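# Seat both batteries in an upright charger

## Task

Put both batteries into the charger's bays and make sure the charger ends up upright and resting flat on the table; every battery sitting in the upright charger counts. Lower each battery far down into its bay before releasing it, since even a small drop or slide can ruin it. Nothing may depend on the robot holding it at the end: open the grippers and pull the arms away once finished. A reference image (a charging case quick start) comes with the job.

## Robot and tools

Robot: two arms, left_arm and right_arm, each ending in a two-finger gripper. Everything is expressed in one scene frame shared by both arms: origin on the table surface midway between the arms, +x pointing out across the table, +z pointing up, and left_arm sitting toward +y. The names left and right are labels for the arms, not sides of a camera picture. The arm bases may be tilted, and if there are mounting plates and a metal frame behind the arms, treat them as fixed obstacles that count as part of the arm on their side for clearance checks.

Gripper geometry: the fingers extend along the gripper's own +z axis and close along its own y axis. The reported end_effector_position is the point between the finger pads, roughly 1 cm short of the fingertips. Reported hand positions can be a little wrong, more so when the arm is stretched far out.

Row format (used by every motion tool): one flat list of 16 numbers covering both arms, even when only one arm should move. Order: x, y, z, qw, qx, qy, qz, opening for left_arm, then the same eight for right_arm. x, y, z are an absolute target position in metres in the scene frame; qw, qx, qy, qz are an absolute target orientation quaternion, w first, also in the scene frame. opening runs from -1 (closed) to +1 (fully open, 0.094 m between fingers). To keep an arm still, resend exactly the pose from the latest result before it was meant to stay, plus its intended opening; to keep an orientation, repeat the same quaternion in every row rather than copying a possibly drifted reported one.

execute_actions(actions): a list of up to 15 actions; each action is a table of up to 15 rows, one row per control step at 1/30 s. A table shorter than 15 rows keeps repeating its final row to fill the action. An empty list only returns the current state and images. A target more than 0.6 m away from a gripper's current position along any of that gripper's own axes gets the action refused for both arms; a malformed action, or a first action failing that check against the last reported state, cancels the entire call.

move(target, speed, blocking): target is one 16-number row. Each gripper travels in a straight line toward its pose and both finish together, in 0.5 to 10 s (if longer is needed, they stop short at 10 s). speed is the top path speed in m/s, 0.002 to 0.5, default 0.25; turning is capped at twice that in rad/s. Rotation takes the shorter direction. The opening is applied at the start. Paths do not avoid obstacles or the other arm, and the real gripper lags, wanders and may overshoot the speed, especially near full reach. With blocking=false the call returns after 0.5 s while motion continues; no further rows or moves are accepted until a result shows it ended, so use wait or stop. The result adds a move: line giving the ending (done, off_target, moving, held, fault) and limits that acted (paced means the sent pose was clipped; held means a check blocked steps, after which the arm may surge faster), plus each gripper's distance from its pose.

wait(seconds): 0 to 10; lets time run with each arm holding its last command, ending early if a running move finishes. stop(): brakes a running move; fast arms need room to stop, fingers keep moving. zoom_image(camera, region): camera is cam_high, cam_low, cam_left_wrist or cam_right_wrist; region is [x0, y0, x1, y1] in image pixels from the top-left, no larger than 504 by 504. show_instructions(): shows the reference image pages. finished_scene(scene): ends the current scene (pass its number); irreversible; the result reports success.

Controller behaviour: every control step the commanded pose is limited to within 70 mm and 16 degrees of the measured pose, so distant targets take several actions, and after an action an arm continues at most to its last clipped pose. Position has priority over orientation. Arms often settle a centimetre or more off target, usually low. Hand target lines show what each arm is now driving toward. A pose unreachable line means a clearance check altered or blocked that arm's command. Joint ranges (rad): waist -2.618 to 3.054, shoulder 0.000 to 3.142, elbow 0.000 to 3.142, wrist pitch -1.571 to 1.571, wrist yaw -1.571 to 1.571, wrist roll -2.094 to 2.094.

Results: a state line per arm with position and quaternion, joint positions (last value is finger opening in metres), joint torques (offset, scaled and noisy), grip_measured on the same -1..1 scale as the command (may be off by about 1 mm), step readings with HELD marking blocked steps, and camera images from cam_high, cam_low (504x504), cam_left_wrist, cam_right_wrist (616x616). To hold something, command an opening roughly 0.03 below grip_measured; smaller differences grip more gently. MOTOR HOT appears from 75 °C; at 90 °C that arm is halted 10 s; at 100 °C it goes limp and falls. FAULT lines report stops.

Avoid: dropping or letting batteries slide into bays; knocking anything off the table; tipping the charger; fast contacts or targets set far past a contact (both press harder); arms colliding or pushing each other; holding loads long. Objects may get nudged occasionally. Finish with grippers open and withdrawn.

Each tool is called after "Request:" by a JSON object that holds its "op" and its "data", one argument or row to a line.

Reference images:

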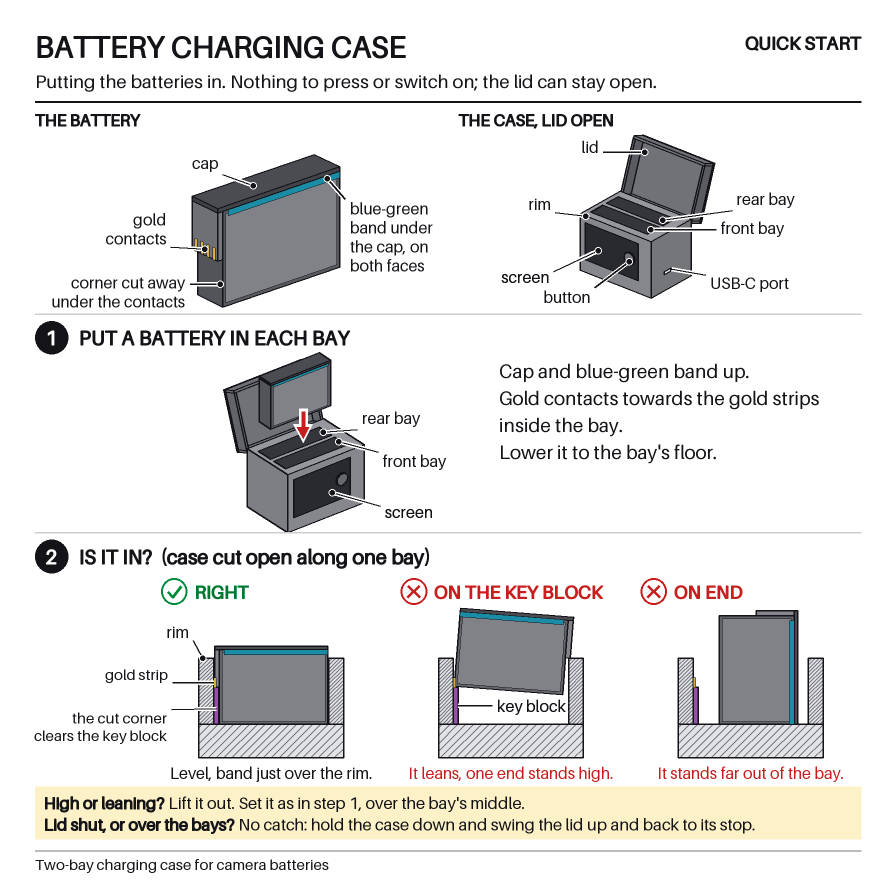

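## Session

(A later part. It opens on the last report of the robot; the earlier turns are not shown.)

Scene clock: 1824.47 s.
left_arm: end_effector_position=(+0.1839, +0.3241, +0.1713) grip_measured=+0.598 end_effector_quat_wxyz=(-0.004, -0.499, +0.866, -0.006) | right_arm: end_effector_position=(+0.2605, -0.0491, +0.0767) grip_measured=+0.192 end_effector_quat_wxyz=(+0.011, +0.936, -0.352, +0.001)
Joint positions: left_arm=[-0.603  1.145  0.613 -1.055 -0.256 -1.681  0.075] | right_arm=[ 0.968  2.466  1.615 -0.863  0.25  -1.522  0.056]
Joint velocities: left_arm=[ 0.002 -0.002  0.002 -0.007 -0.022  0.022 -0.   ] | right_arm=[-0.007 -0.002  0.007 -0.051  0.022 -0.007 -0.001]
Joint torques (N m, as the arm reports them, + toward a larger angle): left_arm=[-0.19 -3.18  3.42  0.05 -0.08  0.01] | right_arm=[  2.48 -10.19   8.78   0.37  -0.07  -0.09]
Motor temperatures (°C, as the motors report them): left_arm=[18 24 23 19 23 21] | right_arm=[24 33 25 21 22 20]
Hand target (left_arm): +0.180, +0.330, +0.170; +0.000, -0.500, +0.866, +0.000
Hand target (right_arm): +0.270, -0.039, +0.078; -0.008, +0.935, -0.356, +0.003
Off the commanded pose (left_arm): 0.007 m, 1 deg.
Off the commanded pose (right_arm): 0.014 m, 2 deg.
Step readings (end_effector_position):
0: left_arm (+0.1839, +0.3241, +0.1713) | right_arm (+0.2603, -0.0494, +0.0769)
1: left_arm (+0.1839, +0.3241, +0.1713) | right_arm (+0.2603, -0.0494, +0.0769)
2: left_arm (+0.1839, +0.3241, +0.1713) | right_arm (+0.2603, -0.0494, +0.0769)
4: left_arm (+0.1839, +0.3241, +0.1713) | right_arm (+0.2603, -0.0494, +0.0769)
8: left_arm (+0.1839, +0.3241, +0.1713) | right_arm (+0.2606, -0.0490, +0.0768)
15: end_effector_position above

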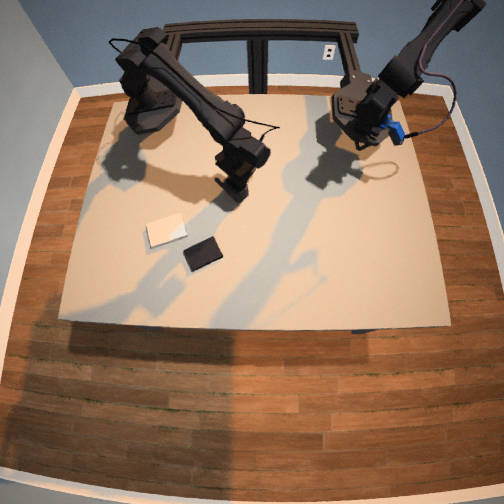

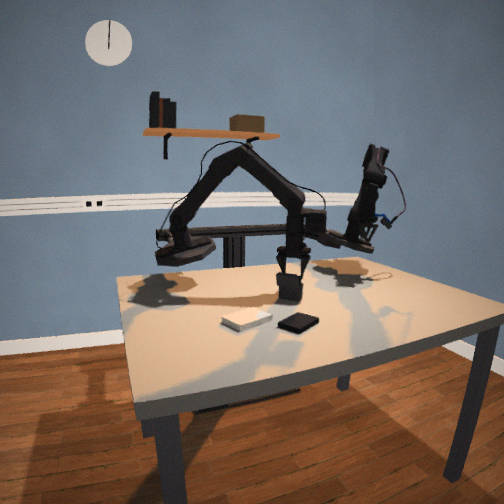

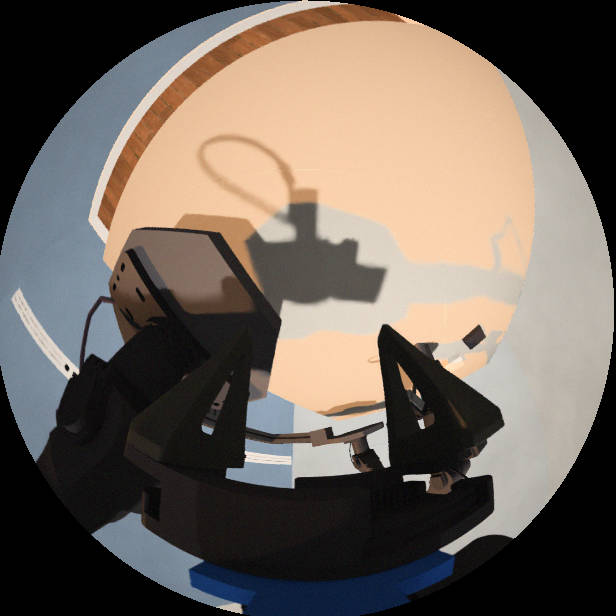

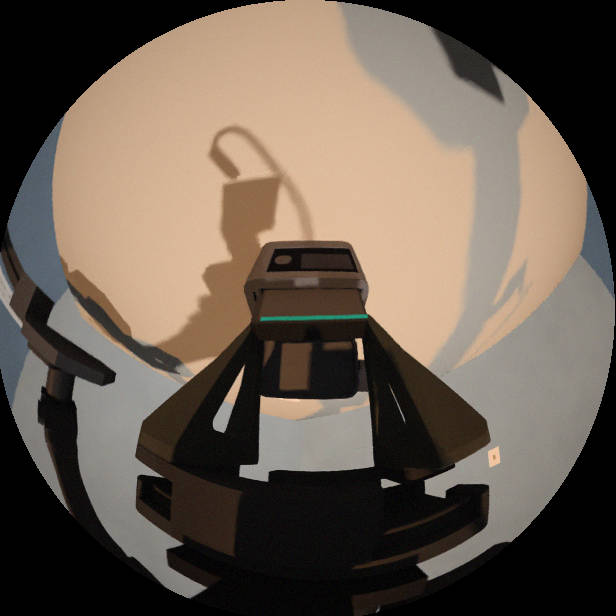

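Request:
{"op": "move", "data": {
  "target": [0.18,0.33,0.17,0,-0.5,0.866,0,0.6,0.2650,-0.0440,0.125,0.005,-0.9346,0.3558,-0.002,0.165],
  "speed": 0.04
}}

Request:
{"op": "zoom_image", "data": {
  "camera": "cam_right_wrist",
  "region": [230,190,390,320]
}}

Scene clock: 1832.30 s.
left_arm: end_effector_position=(+0.1839, +0.3241, +0.1713) grip_measured=+0.598 end_effector_quat_wxyz=(-0.004, -0.499, +0.866, -0.006) | right_arm: end_effector_position=(+0.2625, -0.0560, +0.1015) grip_measured=+0.192 end_effector_quat_wxyz=(+0.019, +0.934, -0.356, -0.002)
Joint positions: left_arm=[-0.603  1.145  0.613 -1.055 -0.256 -1.681  0.075] | right_arm=[ 0.968  2.421  1.647 -0.957  0.249 -1.508  0.056]
Joint velocities: left_arm=[ 0.022  0.002 -0.002  0.007 -0.051  0.022  0.   ] | right_arm=[-0.012 -0.002  0.017 -0.022  0.037 -0.022  0.   ]
Joint torques (N m, as the arm reports them, + toward a larger angle): left_arm=[-0.36 -3.14  3.36  0.06 -0.13  0.04] | right_arm=[  4.8  -13.75   9.04  -0.1   -0.09   0.05]
Motor temperatures (°C, as the motors report them): left_arm=[18 24 23 19 23 21] | right_arm=[24 33 25 21 22 20]
Hand target (left_arm): +0.180, +0.330, +0.170; +0.000, -0.500, +0.866, +0.000
Hand target (right_arm): +0.265, -0.044, +0.124; -0.005, +0.935, -0.356, +0.002
Off the commanded pose (left_arm): 0.007 m, 1 deg.
Off the commanded pose (right_arm): 0.026 m, 3 deg.
move: off_target (right_arm)

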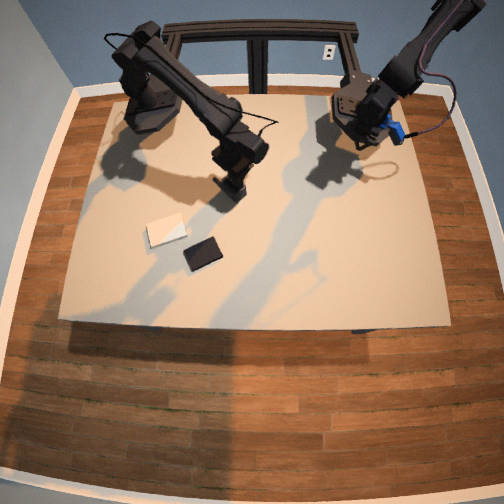

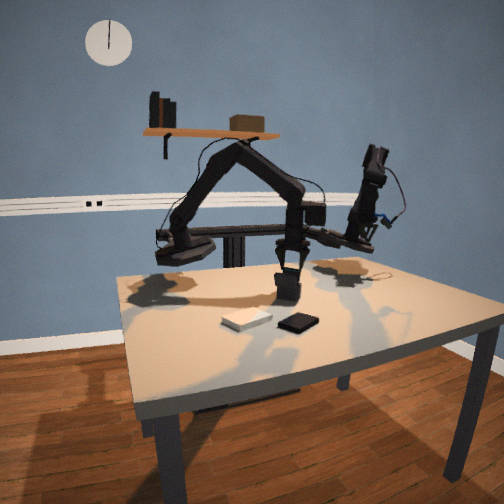

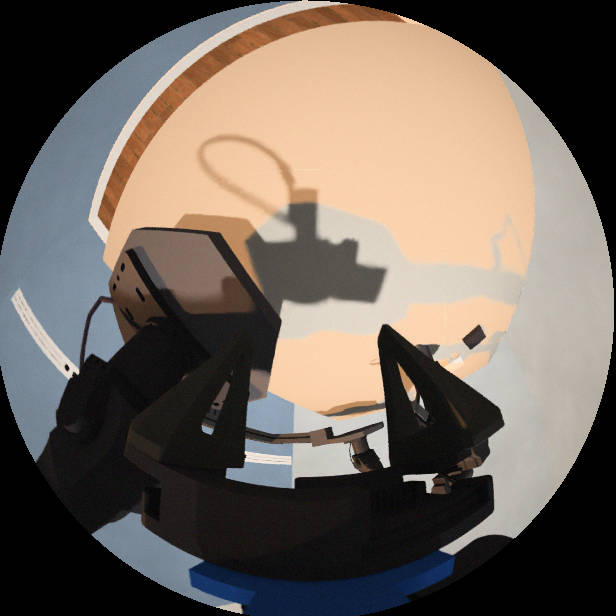

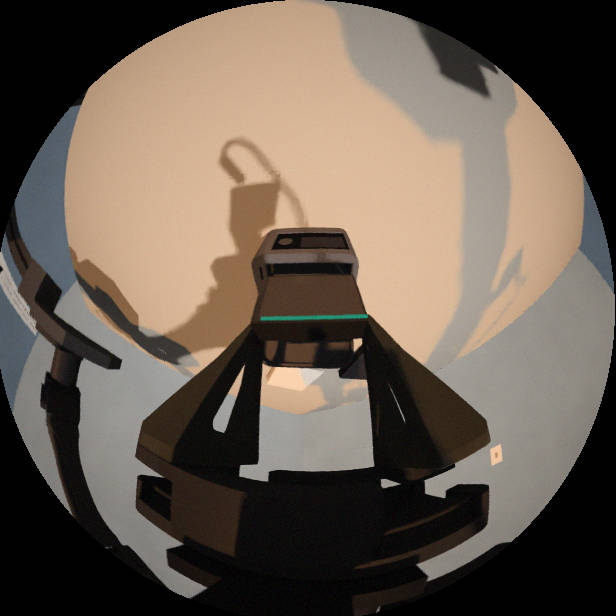

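Region (230, 190, 390, 320) of cam_right_wrist's 616x616 image, scaled by 3.150, with more detail than that image has; it fills the top 410 rows of this view, and the rest is white.

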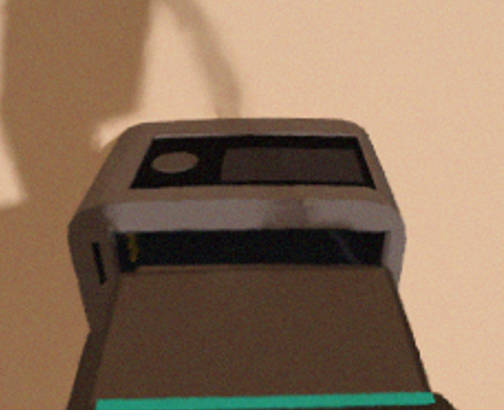

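Request:
{"op": "move", "data": {
  "target": [0.18,0.33,0.17,0,-0.5,0.866,0,0.6,0.2527,-0.0443,0.145,0,-0.9346,0.3558,0,0.165],
  "speed": 0.06
}}

Request:
{"op": "move", "data": {
  "target": [0.18,0.33,0.17,0,-0.5,0.866,0,0.6,0.2585,-0.0497,0.100,0,-0.9346,0.3558,0,0.165],
  "speed": 0.04
}}

Request:
{"op": "zoom_image", "data": {
  "camera": "cam_right_wrist",
  "region": [230,190,390,320]
}}

Scene clock: 1838.60 s.
left_arm: end_effector_position=(+0.1839, +0.3241, +0.1713) grip_measured=+0.598 end_effector_quat_wxyz=(-0.004, -0.499, +0.866, -0.006) | right_arm: end_effector_position=(+0.2489, -0.0567, +0.1212) grip_measured=+0.192 end_effector_quat_wxyz=(+0.027, +0.935, -0.353, -0.001)
Joint positions: left_arm=[-0.603  1.145  0.613 -1.055 -0.256 -1.681  0.075] | right_arm=[ 1.006  2.381  1.647 -1.023  0.249 -1.473  0.056]
Joint velocities: left_arm=[ 0.007 -0.007 -0.007  0.022 -0.051 -0.022  0.001] | right_arm=[ 0.002 -0.012 -0.007 -0.022  0.095 -0.022  0.001]
Joint torques (N m, as the arm reports them, + toward a larger angle): left_arm=[-0.31 -3.17  3.34  0.05 -0.1   0.01] | right_arm=[  4.37 -13.52   9.8   -0.17  -0.15   0.09]
Motor temperatures (°C, as the motors report them): left_arm=[18 24 23 19 23 21] | right_arm=[24 34 25 21 22 20]
Hand target (left_arm): +0.180, +0.330, +0.170; +0.000, -0.500, +0.866, +0.000
Hand target (right_arm): +0.253, -0.045, +0.145; -0.000, +0.935, -0.356, +0.001
Off the commanded pose (left_arm): 0.007 m, 1 deg.
Off the commanded pose (right_arm): 0.027 m, 3 deg.
move: off_target (right_arm)

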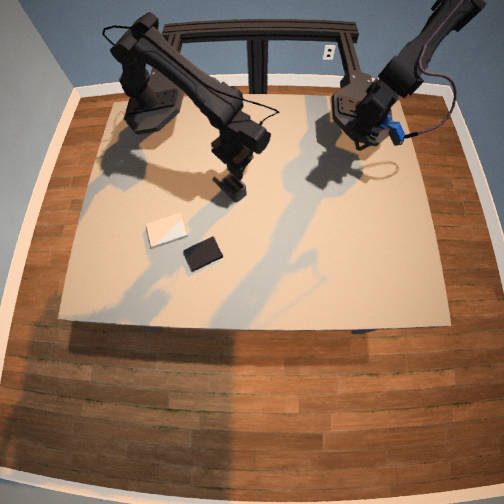

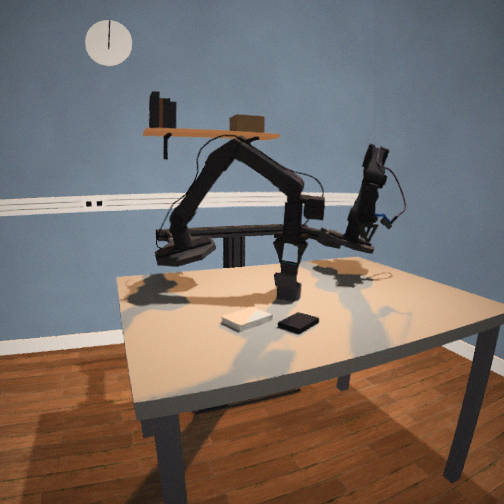

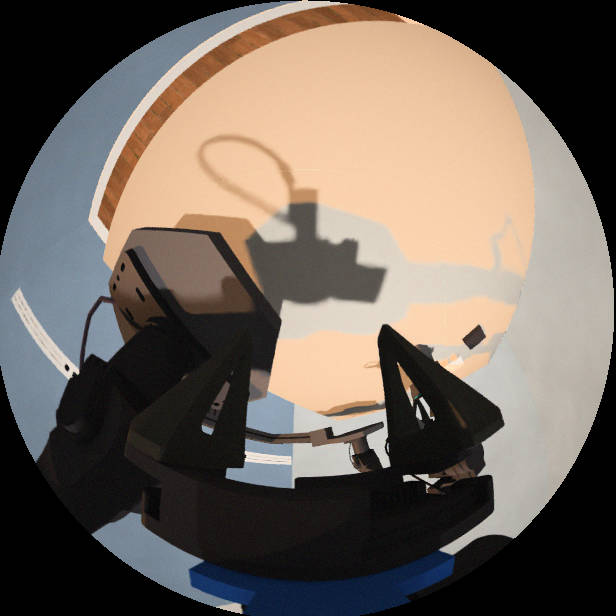

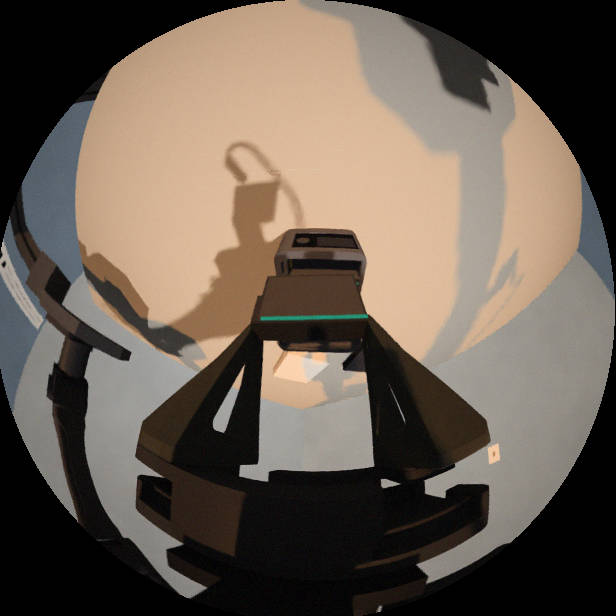

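Scene clock: 1839.73 s.
left_arm: end_effector_position=(+0.1839, +0.3241, +0.1713) grip_measured=+0.598 end_effector_quat_wxyz=(-0.004, -0.499, +0.866, -0.006) | right_arm: end_effector_position=(+0.2589, -0.0510, +0.1011) grip_measured=+0.192 end_effector_quat_wxyz=(+0.005, +0.934, -0.358, +0.004)
Joint positions: left_arm=[-0.603  1.145  0.613 -1.055 -0.256 -1.681  0.075] | right_arm=[ 0.982  2.404  1.609 -0.909  0.249 -1.497  0.056]
Joint velocities: left_arm=[-0.007 -0.007 -0.017  0.066 -0.022 -0.095 -0.001] | right_arm=[-0.012  0.002  0.007 -0.022 -0.022 -0.081 -0.   ]
Joint torques (N m, as the arm reports them, + toward a larger angle): left_arm=[-0.28 -3.24  3.37  0.06 -0.09  0.04] | right_arm=[  2.83 -11.1    4.94   0.26  -0.06  -0.1 ]
Motor temperatures (°C, as the motors report them): left_arm=[18 24 23 19 23 21] | right_arm=[24 34 25 21 22 20]
Hand target (left_arm): +0.180, +0.330, +0.170; +0.000, -0.500, +0.866, +0.000
Hand target (right_arm): +0.258, -0.050, +0.100; +0.000, +0.935, -0.356, +0.000
Off the commanded pose (left_arm): 0.007 m, 1 deg.
Off the commanded pose (right_arm): 0.002 m, 1 deg.
move: done

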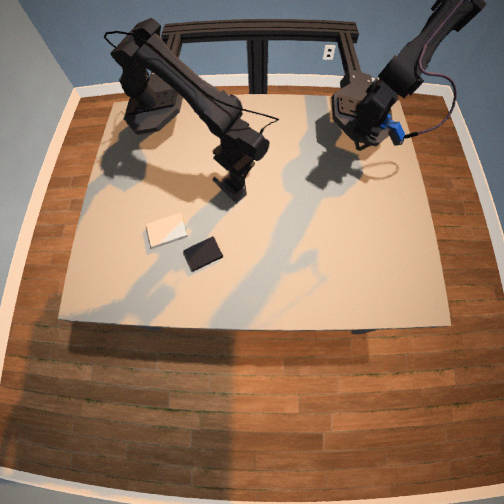

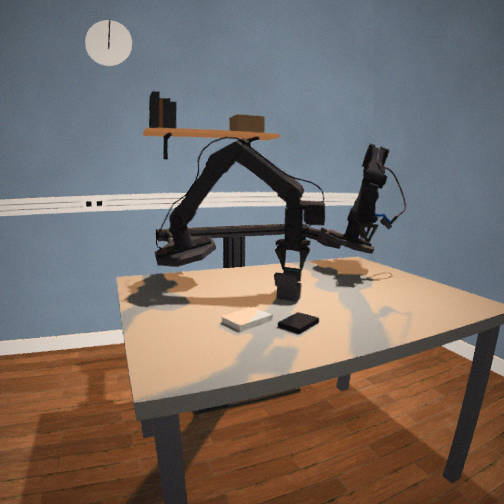

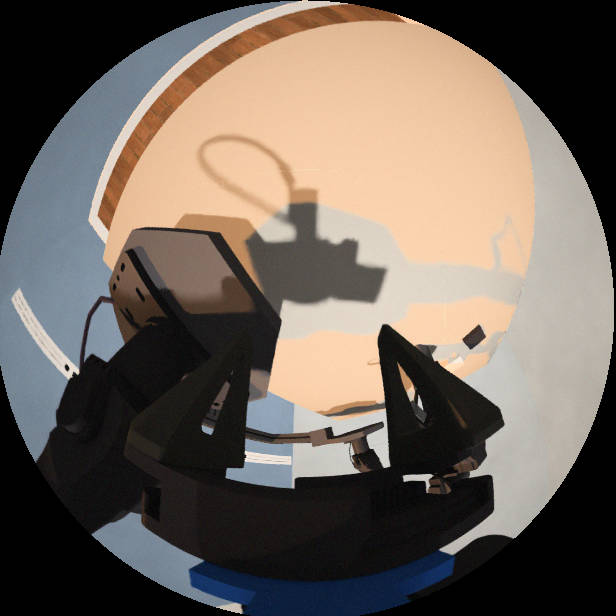

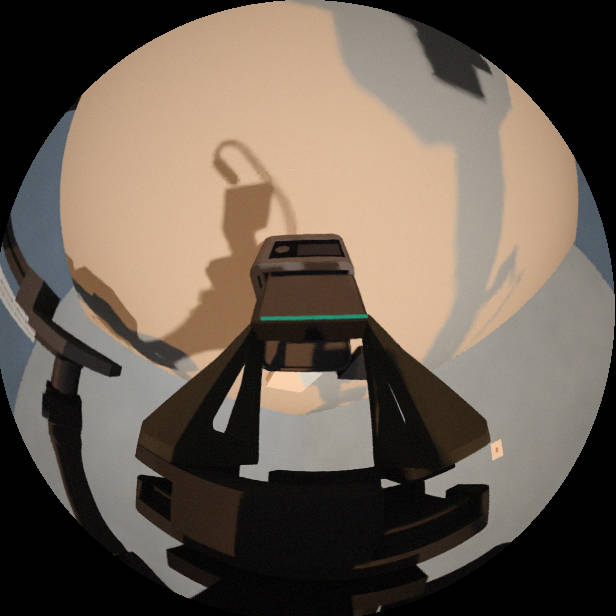

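Region (230, 190, 390, 320) of cam_right_wrist's 616x616 image, scaled by 3.150, with more detail than that image has; it fills the top 410 rows of this view, and the rest is white.

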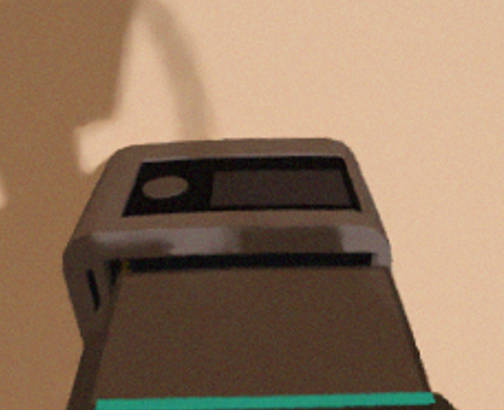

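Request:
{"op": "move", "data": {
  "target": [0.18,0.33,0.17,0,-0.5,0.866,0,0.6,0.2540,-0.0472,0.14,0,-0.9346,0.3558,0,0.165],
  "speed": 0.06
}}

Request:
{"op": "move", "data": {
  "target": [0.18,0.33,0.17,0,-0.5,0.866,0,0.6,0.2599,-0.0527,0.100,0,-0.9346,0.3558,0,0.165],
  "speed": 0.04
}}

Request:
{"op": "zoom_image", "data": {
  "camera": "cam_right_wrist",
  "region": [230,190,390,320]
}}

Scene clock: 1851.77 s.
left_arm: end_effector_position=(+0.1839, +0.3241, +0.1713) grip_measured=+0.598 end_effector_quat_wxyz=(-0.004, -0.499, +0.866, -0.006) | right_arm: end_effector_position=(+0.2525, -0.0574, +0.1189) grip_measured=+0.192 end_effector_quat_wxyz=(+0.022, +0.935, -0.355, -0.000)
Joint positions: left_arm=[-0.603  1.145  0.613 -1.055 -0.256 -1.681  0.075] | right_arm=[ 0.996  2.378  1.637 -1.001  0.249 -1.482  0.056]
Joint velocities: left_arm=[ 0.002 -0.007 -0.002  0.007 -0.022 -0.037  0.001] | right_arm=[-0.012  0.002  0.012 -0.037  0.022 -0.037  0.001]
Joint torques (N m, as the arm reports them, + toward a larger angle): left_arm=[-0.27 -3.13  3.41  0.05 -0.11  0.  ] | right_arm=[  4.45 -13.35   9.1   -0.13  -0.17   0.05]
Motor temperatures (°C, as the motors report them): left_arm=[18 24 23 19 23 21] | right_arm=[24 34 25 21 22 20]
Hand target (left_arm): +0.180, +0.330, +0.170; +0.000, -0.500, +0.866, +0.000
Hand target (right_arm): +0.254, -0.047, +0.140; -0.000, +0.935, -0.356, +0.000
Off the commanded pose (left_arm): 0.007 m, 1 deg.
Off the commanded pose (right_arm): 0.023 m, 3 deg.
move: off_target (right_arm)

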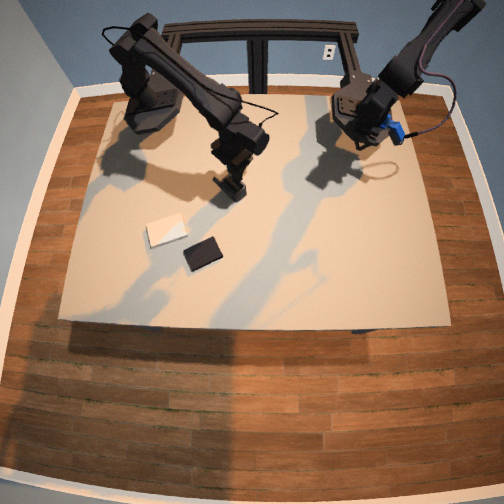

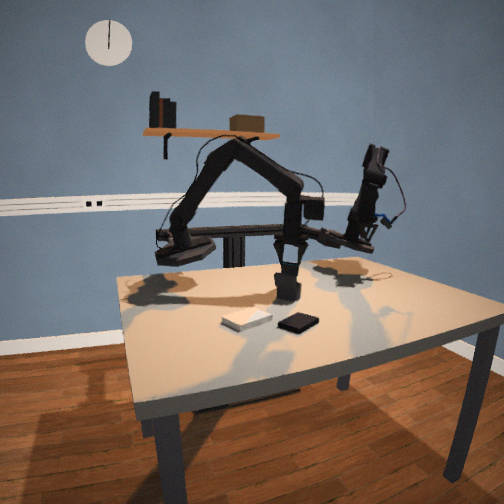

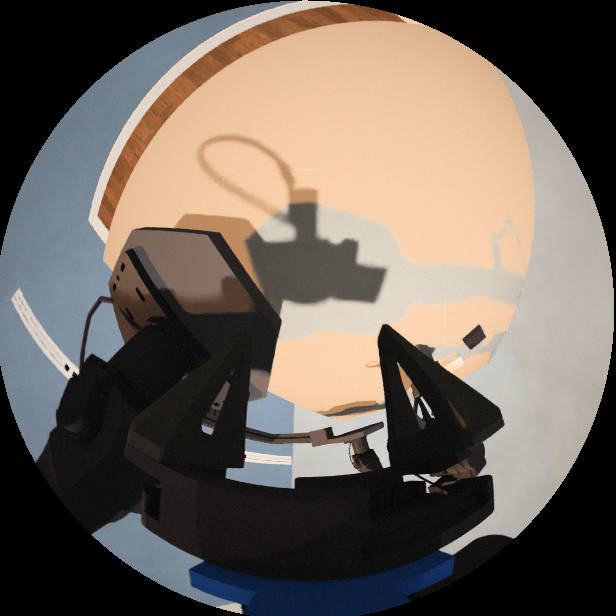

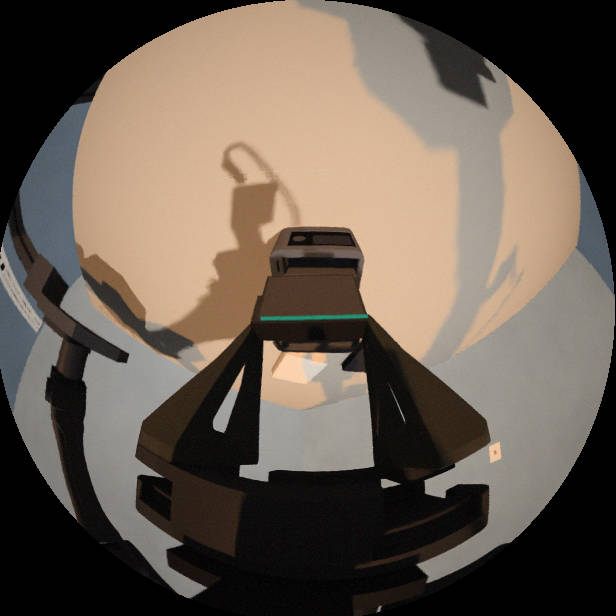

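Scene clock: 1852.77 s.
left_arm: end_effector_position=(+0.1839, +0.3241, +0.1713) grip_measured=+0.598 end_effector_quat_wxyz=(-0.004, -0.499, +0.866, -0.006) | right_arm: end_effector_position=(+0.2598, -0.0546, +0.0999) grip_measured=+0.192 end_effector_quat_wxyz=(+0.007, +0.934, -0.358, +0.003)
Joint positions: left_arm=[-0.603  1.145  0.613 -1.055 -0.256 -1.681  0.075] | right_arm=[ 0.975  2.399  1.599 -0.905  0.249 -1.504  0.056]
Joint velocities: left_arm=[ 0.007 -0.007  0.002  0.007  0.022 -0.022 -0.001] | right_arm=[ 0.007  0.002 -0.002  0.022 -0.022  0.007  0.   ]
Joint torques (N m, as the arm reports them, + toward a larger angle): left_arm=[-0.29 -3.24  3.28  0.06 -0.09  0.03] | right_arm=[  3.09 -11.38   5.26   0.27  -0.11  -0.08]
Motor temperatures (°C, as the motors report them): left_arm=[18 24 23 19 23 21] | right_arm=[24 34 25 21 22 20]
Hand target (left_arm): +0.180, +0.330, +0.170; +0.000, -0.500, +0.866, +0.000
Hand target (right_arm): +0.260, -0.053, +0.100; +0.000, +0.935, -0.356, -0.000
Off the commanded pose (left_arm): 0.007 m, 1 deg.
Off the commanded pose (right_arm): 0.002 m, 1 deg.
move: done

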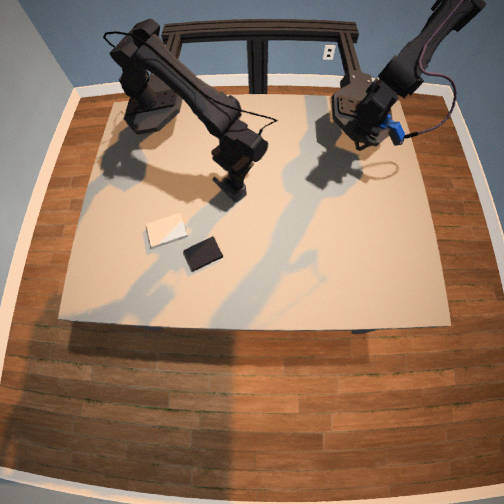

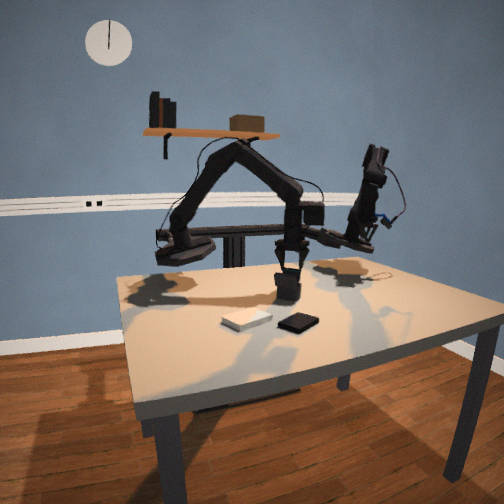

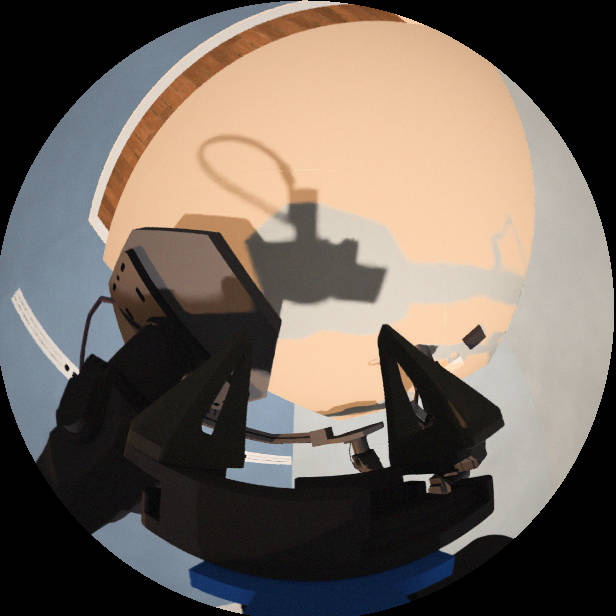

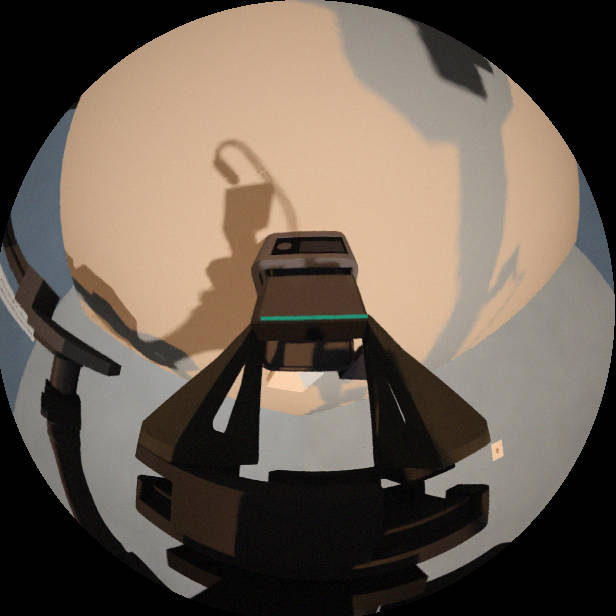

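Region (230, 190, 390, 320) of cam_right_wrist's 616x616 image, scaled by 3.150, with more detail than that image has; it fills the top 410 rows of this view, and the rest is white.

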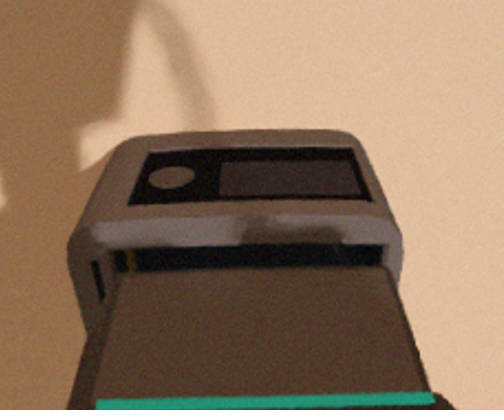

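Request:
{"op": "move", "data": {
  "target": [0.18,0.33,0.17,0,-0.5,0.866,0,0.6,0.2602,-0.0549,0.085,0,-0.9354,0.3535,0,0.165],
  "speed": 0.03
}}

Request:
{"op": "zoom_image", "data": {
  "camera": "cam_right_wrist",
  "region": [230,190,390,320]
}}

Scene clock: 1857.90 s.
left_arm: end_effector_position=(+0.1839, +0.3241, +0.1713) grip_measured=+0.598 end_effector_quat_wxyz=(-0.004, -0.499, +0.866, -0.006) | right_arm: end_effector_position=(+0.2597, -0.0559, +0.0863) grip_measured=+0.192 end_effector_quat_wxyz=(+0.005, +0.935, -0.356, +0.002)
Joint positions: left_arm=[-0.603  1.145  0.613 -1.055 -0.256 -1.681  0.075] | right_arm=[ 0.964  2.416  1.571 -0.856  0.248 -1.52   0.056]
Joint velocities: left_arm=[-0.002 -0.007  0.007  0.022  0.037 -0.007 -0.001] | right_arm=[ 0.012 -0.012 -0.007 -0.007  0.037 -0.007  0.001]
Joint torques (N m, as the arm reports them, + toward a larger angle): left_arm=[-0.28 -3.09  3.33  0.05 -0.1   0.02] | right_arm=[  2.87 -10.98   4.97   0.32  -0.06  -0.08]
Motor temperatures (°C, as the motors report them): left_arm=[18 24 23 19 23 21] | right_arm=[24 34 25 21 22 20]
Hand target (left_arm): +0.180, +0.330, +0.170; +0.000, -0.500, +0.866, +0.000
Hand target (right_arm): +0.260, -0.055, +0.085; +0.000, +0.935, -0.354, -0.000
Off the commanded pose (left_arm): 0.007 m, 1 deg.
Off the commanded pose (right_arm): 0.002 m, 1 deg.
move: done

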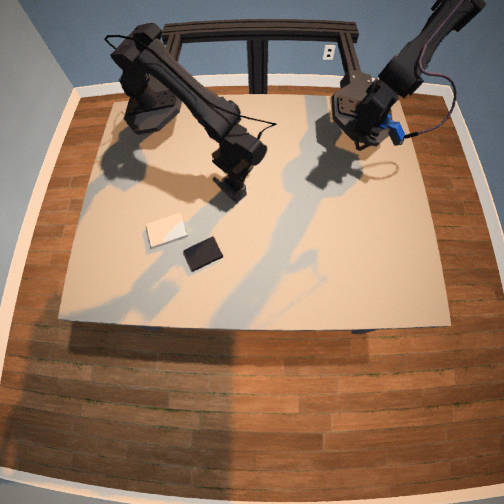

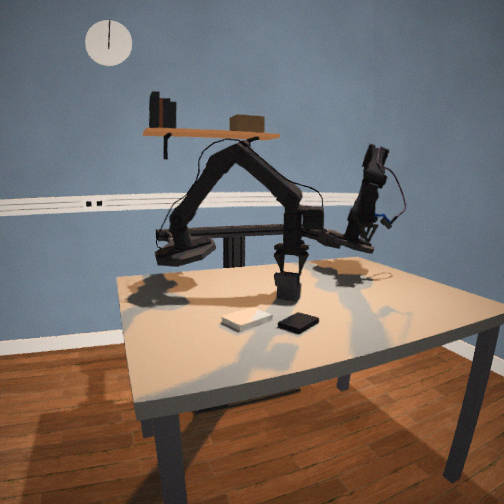

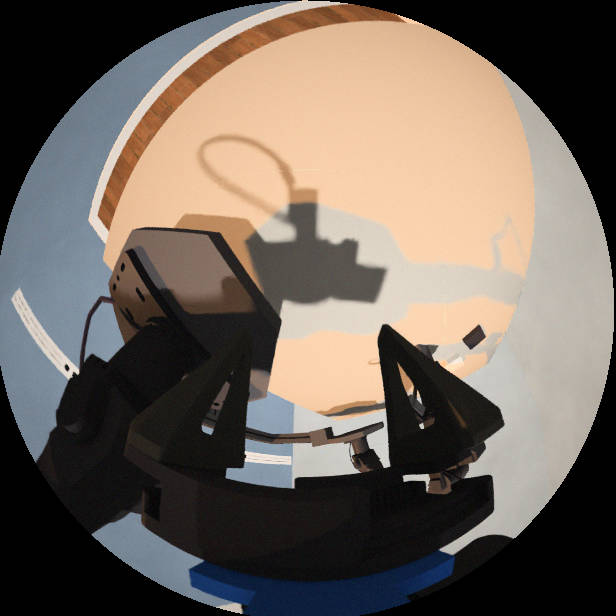

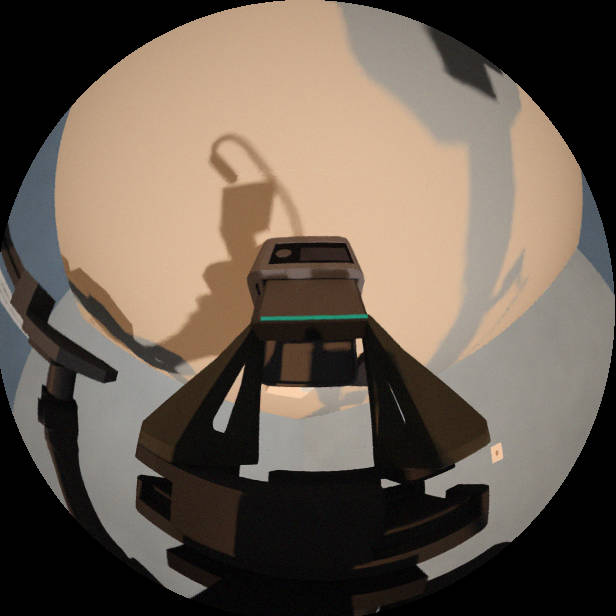

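Region (230, 190, 390, 320) of cam_right_wrist's 616x616 image, scaled by 3.150, with more detail than that image has; it fills the top 410 rows of this view, and the rest is white.

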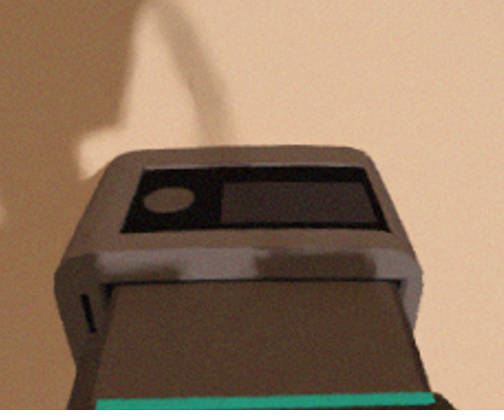

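Request:
{"op": "move", "data": {
  "target": [0.18,0.33,0.17,0,-0.5,0.866,0,0.6,0.2612,-0.0539,0.058,0,-0.9354,0.3535,0,0.165],
  "speed": 0.025
}}

Request:
{"op": "zoom_image", "data": {
  "camera": "cam_right_wrist",
  "region": [210,190,410,350]
}}

Scene clock: 1863.60 s.
left_arm: end_effector_position=(+0.1839, +0.3241, +0.1713) grip_measured=+0.598 end_effector_quat_wxyz=(-0.004, -0.499, +0.866, -0.006) | right_arm: end_effector_position=(+0.2604, -0.0551, +0.0655) grip_measured=+0.192 end_effector_quat_wxyz=(+0.006, +0.935, -0.354, +0.002)
Joint positions: left_arm=[-0.603  1.145  0.613 -1.055 -0.256 -1.681  0.075] | right_arm=[ 0.952  2.458  1.557 -0.798  0.25  -1.535  0.056]
Joint velocities: left_arm=[-0.012 -0.007 -0.007 -0.051  0.081  0.051  0.001] | right_arm=[ 0.002 -0.017 -0.007 -0.066 -0.037 -0.037  0.001]
Joint torques (N m, as the arm reports them, + toward a larger angle): left_arm=[-0.38 -3.27  3.35  0.05 -0.09  0.01] | right_arm=[  2.59 -10.25   4.19   0.51  -0.04  -0.12]
Motor temperatures (°C, as the motors report them): left_arm=[18 24 23 19 23 21] | right_arm=[24 34 24 21 22 20]
Hand target (left_arm): +0.180, +0.330, +0.170; +0.000, -0.500, +0.866, +0.000
Hand target (right_arm): +0.261, -0.054, +0.058; +0.000, +0.936, -0.353, -0.000
Off the commanded pose (left_arm): 0.007 m, 1 deg.
Off the commanded pose (right_arm): 0.008 m, 1 deg.
move: done

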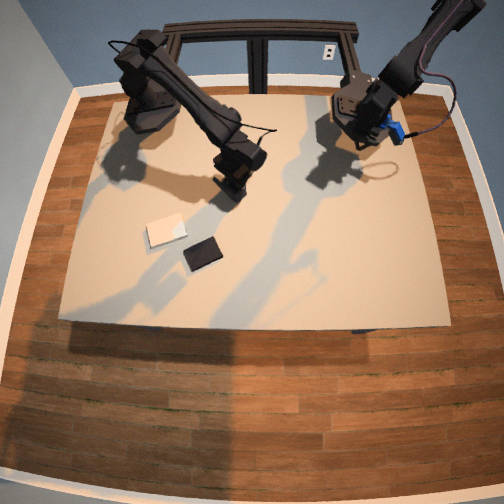

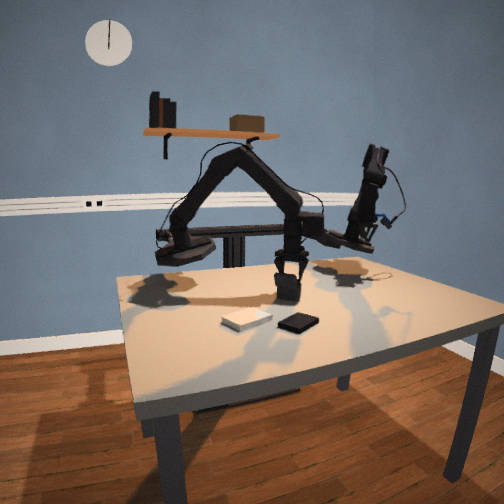

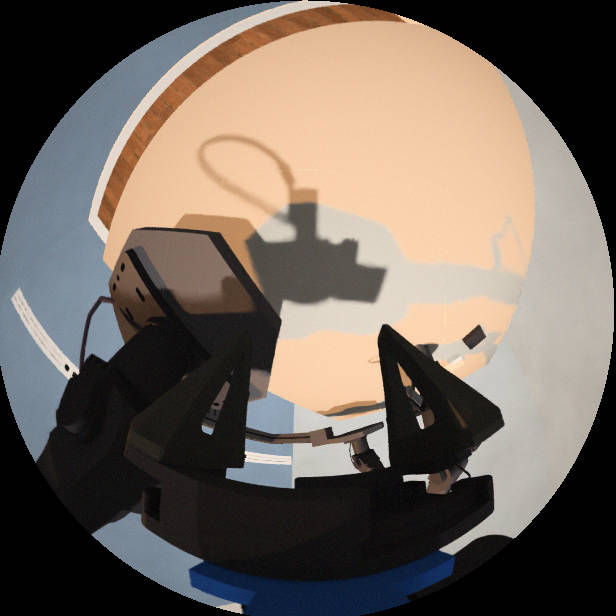

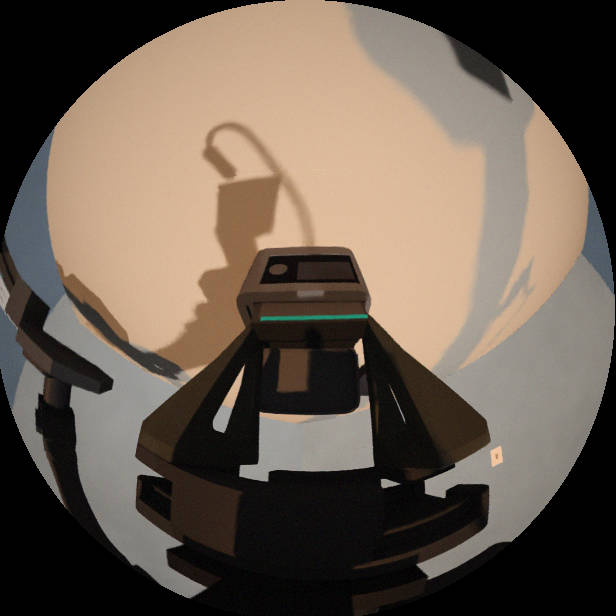

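Region (210, 190, 410, 350) of cam_right_wrist's 616x616 image, scaled by 2.520, with more detail than that image has; it fills the top 403 rows of this view, and the rest is white.

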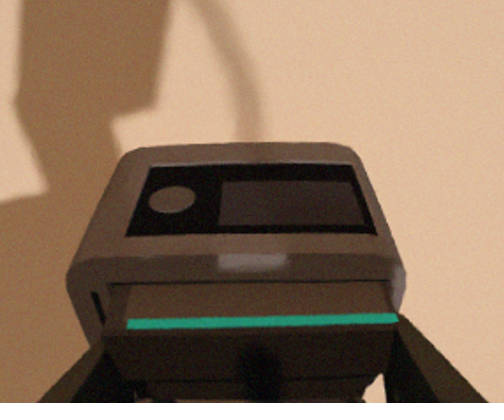

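Request:
{"op": "move", "data": {
  "target": [0.18,0.33,0.17,0,-0.5,0.866,0,0.6,0.2606,-0.0548,0.052,0,-0.9354,0.3535,0,0.165],
  "speed": 0.02
}}

Request:
{"op": "zoom_image", "data": {
  "camera": "cam_right_wrist",
  "region": [210,190,410,350]
}}

Scene clock: 1867.87 s.
left_arm: end_effector_position=(+0.1839, +0.3241, +0.1713) grip_measured=+0.598 end_effector_quat_wxyz=(-0.004, -0.499, +0.866, -0.006) | right_arm: end_effector_position=(+0.2600, -0.0553, +0.0649) grip_measured=+0.192 end_effector_quat_wxyz=(+0.006, +0.936, -0.353, +0.002)
Joint positions: left_arm=[-0.603  1.145  0.613 -1.055 -0.256 -1.681  0.075] | right_arm=[ 0.952  2.458  1.554 -0.795  0.25  -1.539  0.056]
Joint velocities: left_arm=[ 0.002 -0.012  0.017  0.007 -0.037 -0.095 -0.   ] | right_arm=[ 0.012 -0.007 -0.012 -0.066 -0.022  0.022  0.001]
Joint torques (N m, as the arm reports them, + toward a larger angle): left_arm=[-0.24 -3.11  3.35  0.09 -0.09  0.01] | right_arm=[ 2.13 -9.6   3.36  0.67 -0.05 -0.08]
Motor temperatures (°C, as the motors report them): left_arm=[18 24 23 19 23 21] | right_arm=[24 34 24 21 22 20]
Hand target (left_arm): +0.180, +0.330, +0.170; +0.000, -0.500, +0.866, +0.000
Hand target (right_arm): +0.260, -0.055, +0.052; +0.001, +0.935, -0.353, -0.000
Off the commanded pose (left_arm): 0.007 m, 1 deg.
Off the commanded pose (right_arm): 0.013 m, 1 deg.
move: off_target (right_arm)

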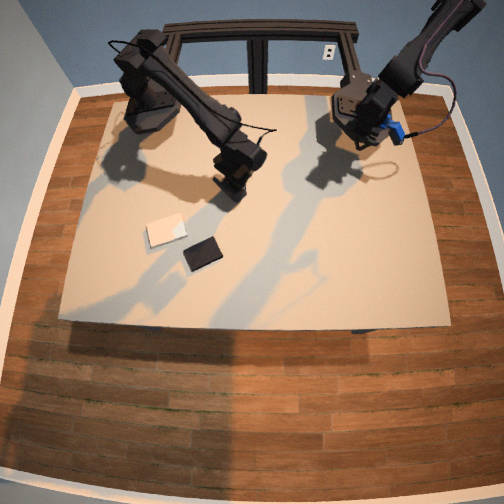

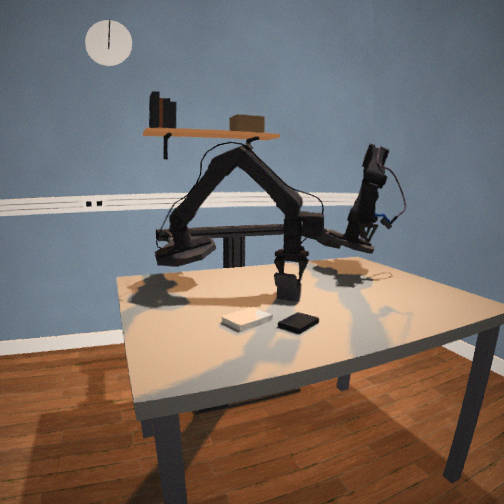

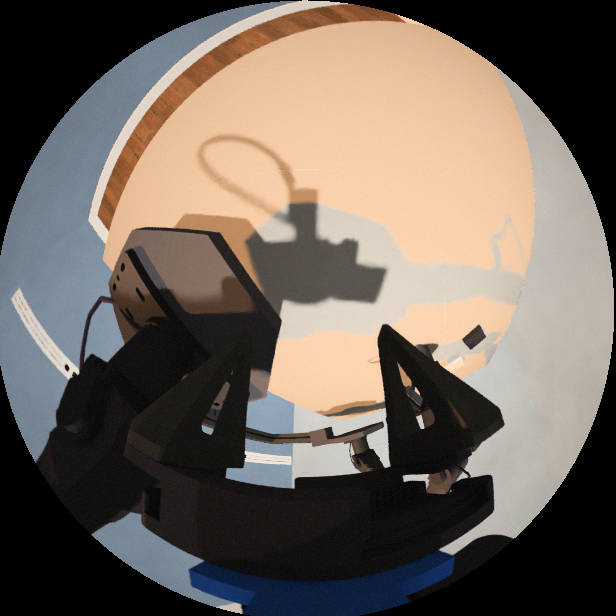

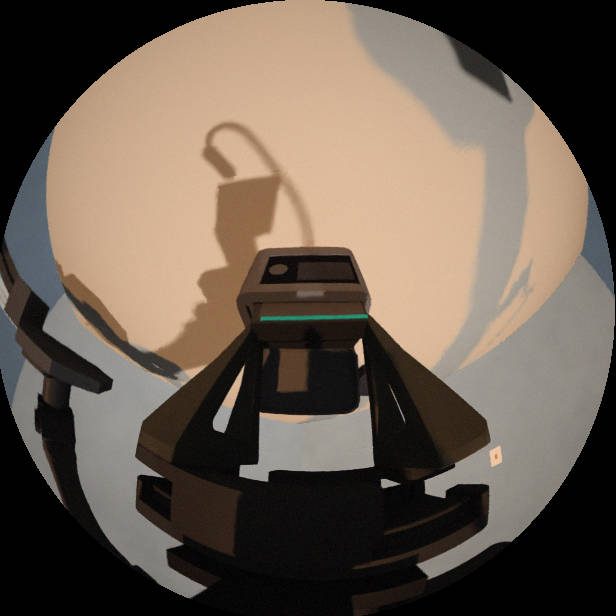

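Region (210, 190, 410, 350) of cam_right_wrist's 616x616 image, scaled by 2.520, with more detail than that image has; it fills the top 403 rows of this view, and the rest is white.

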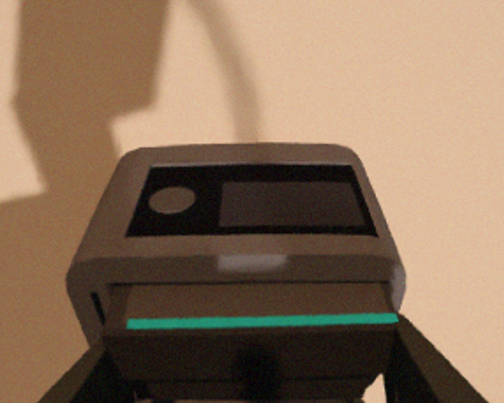

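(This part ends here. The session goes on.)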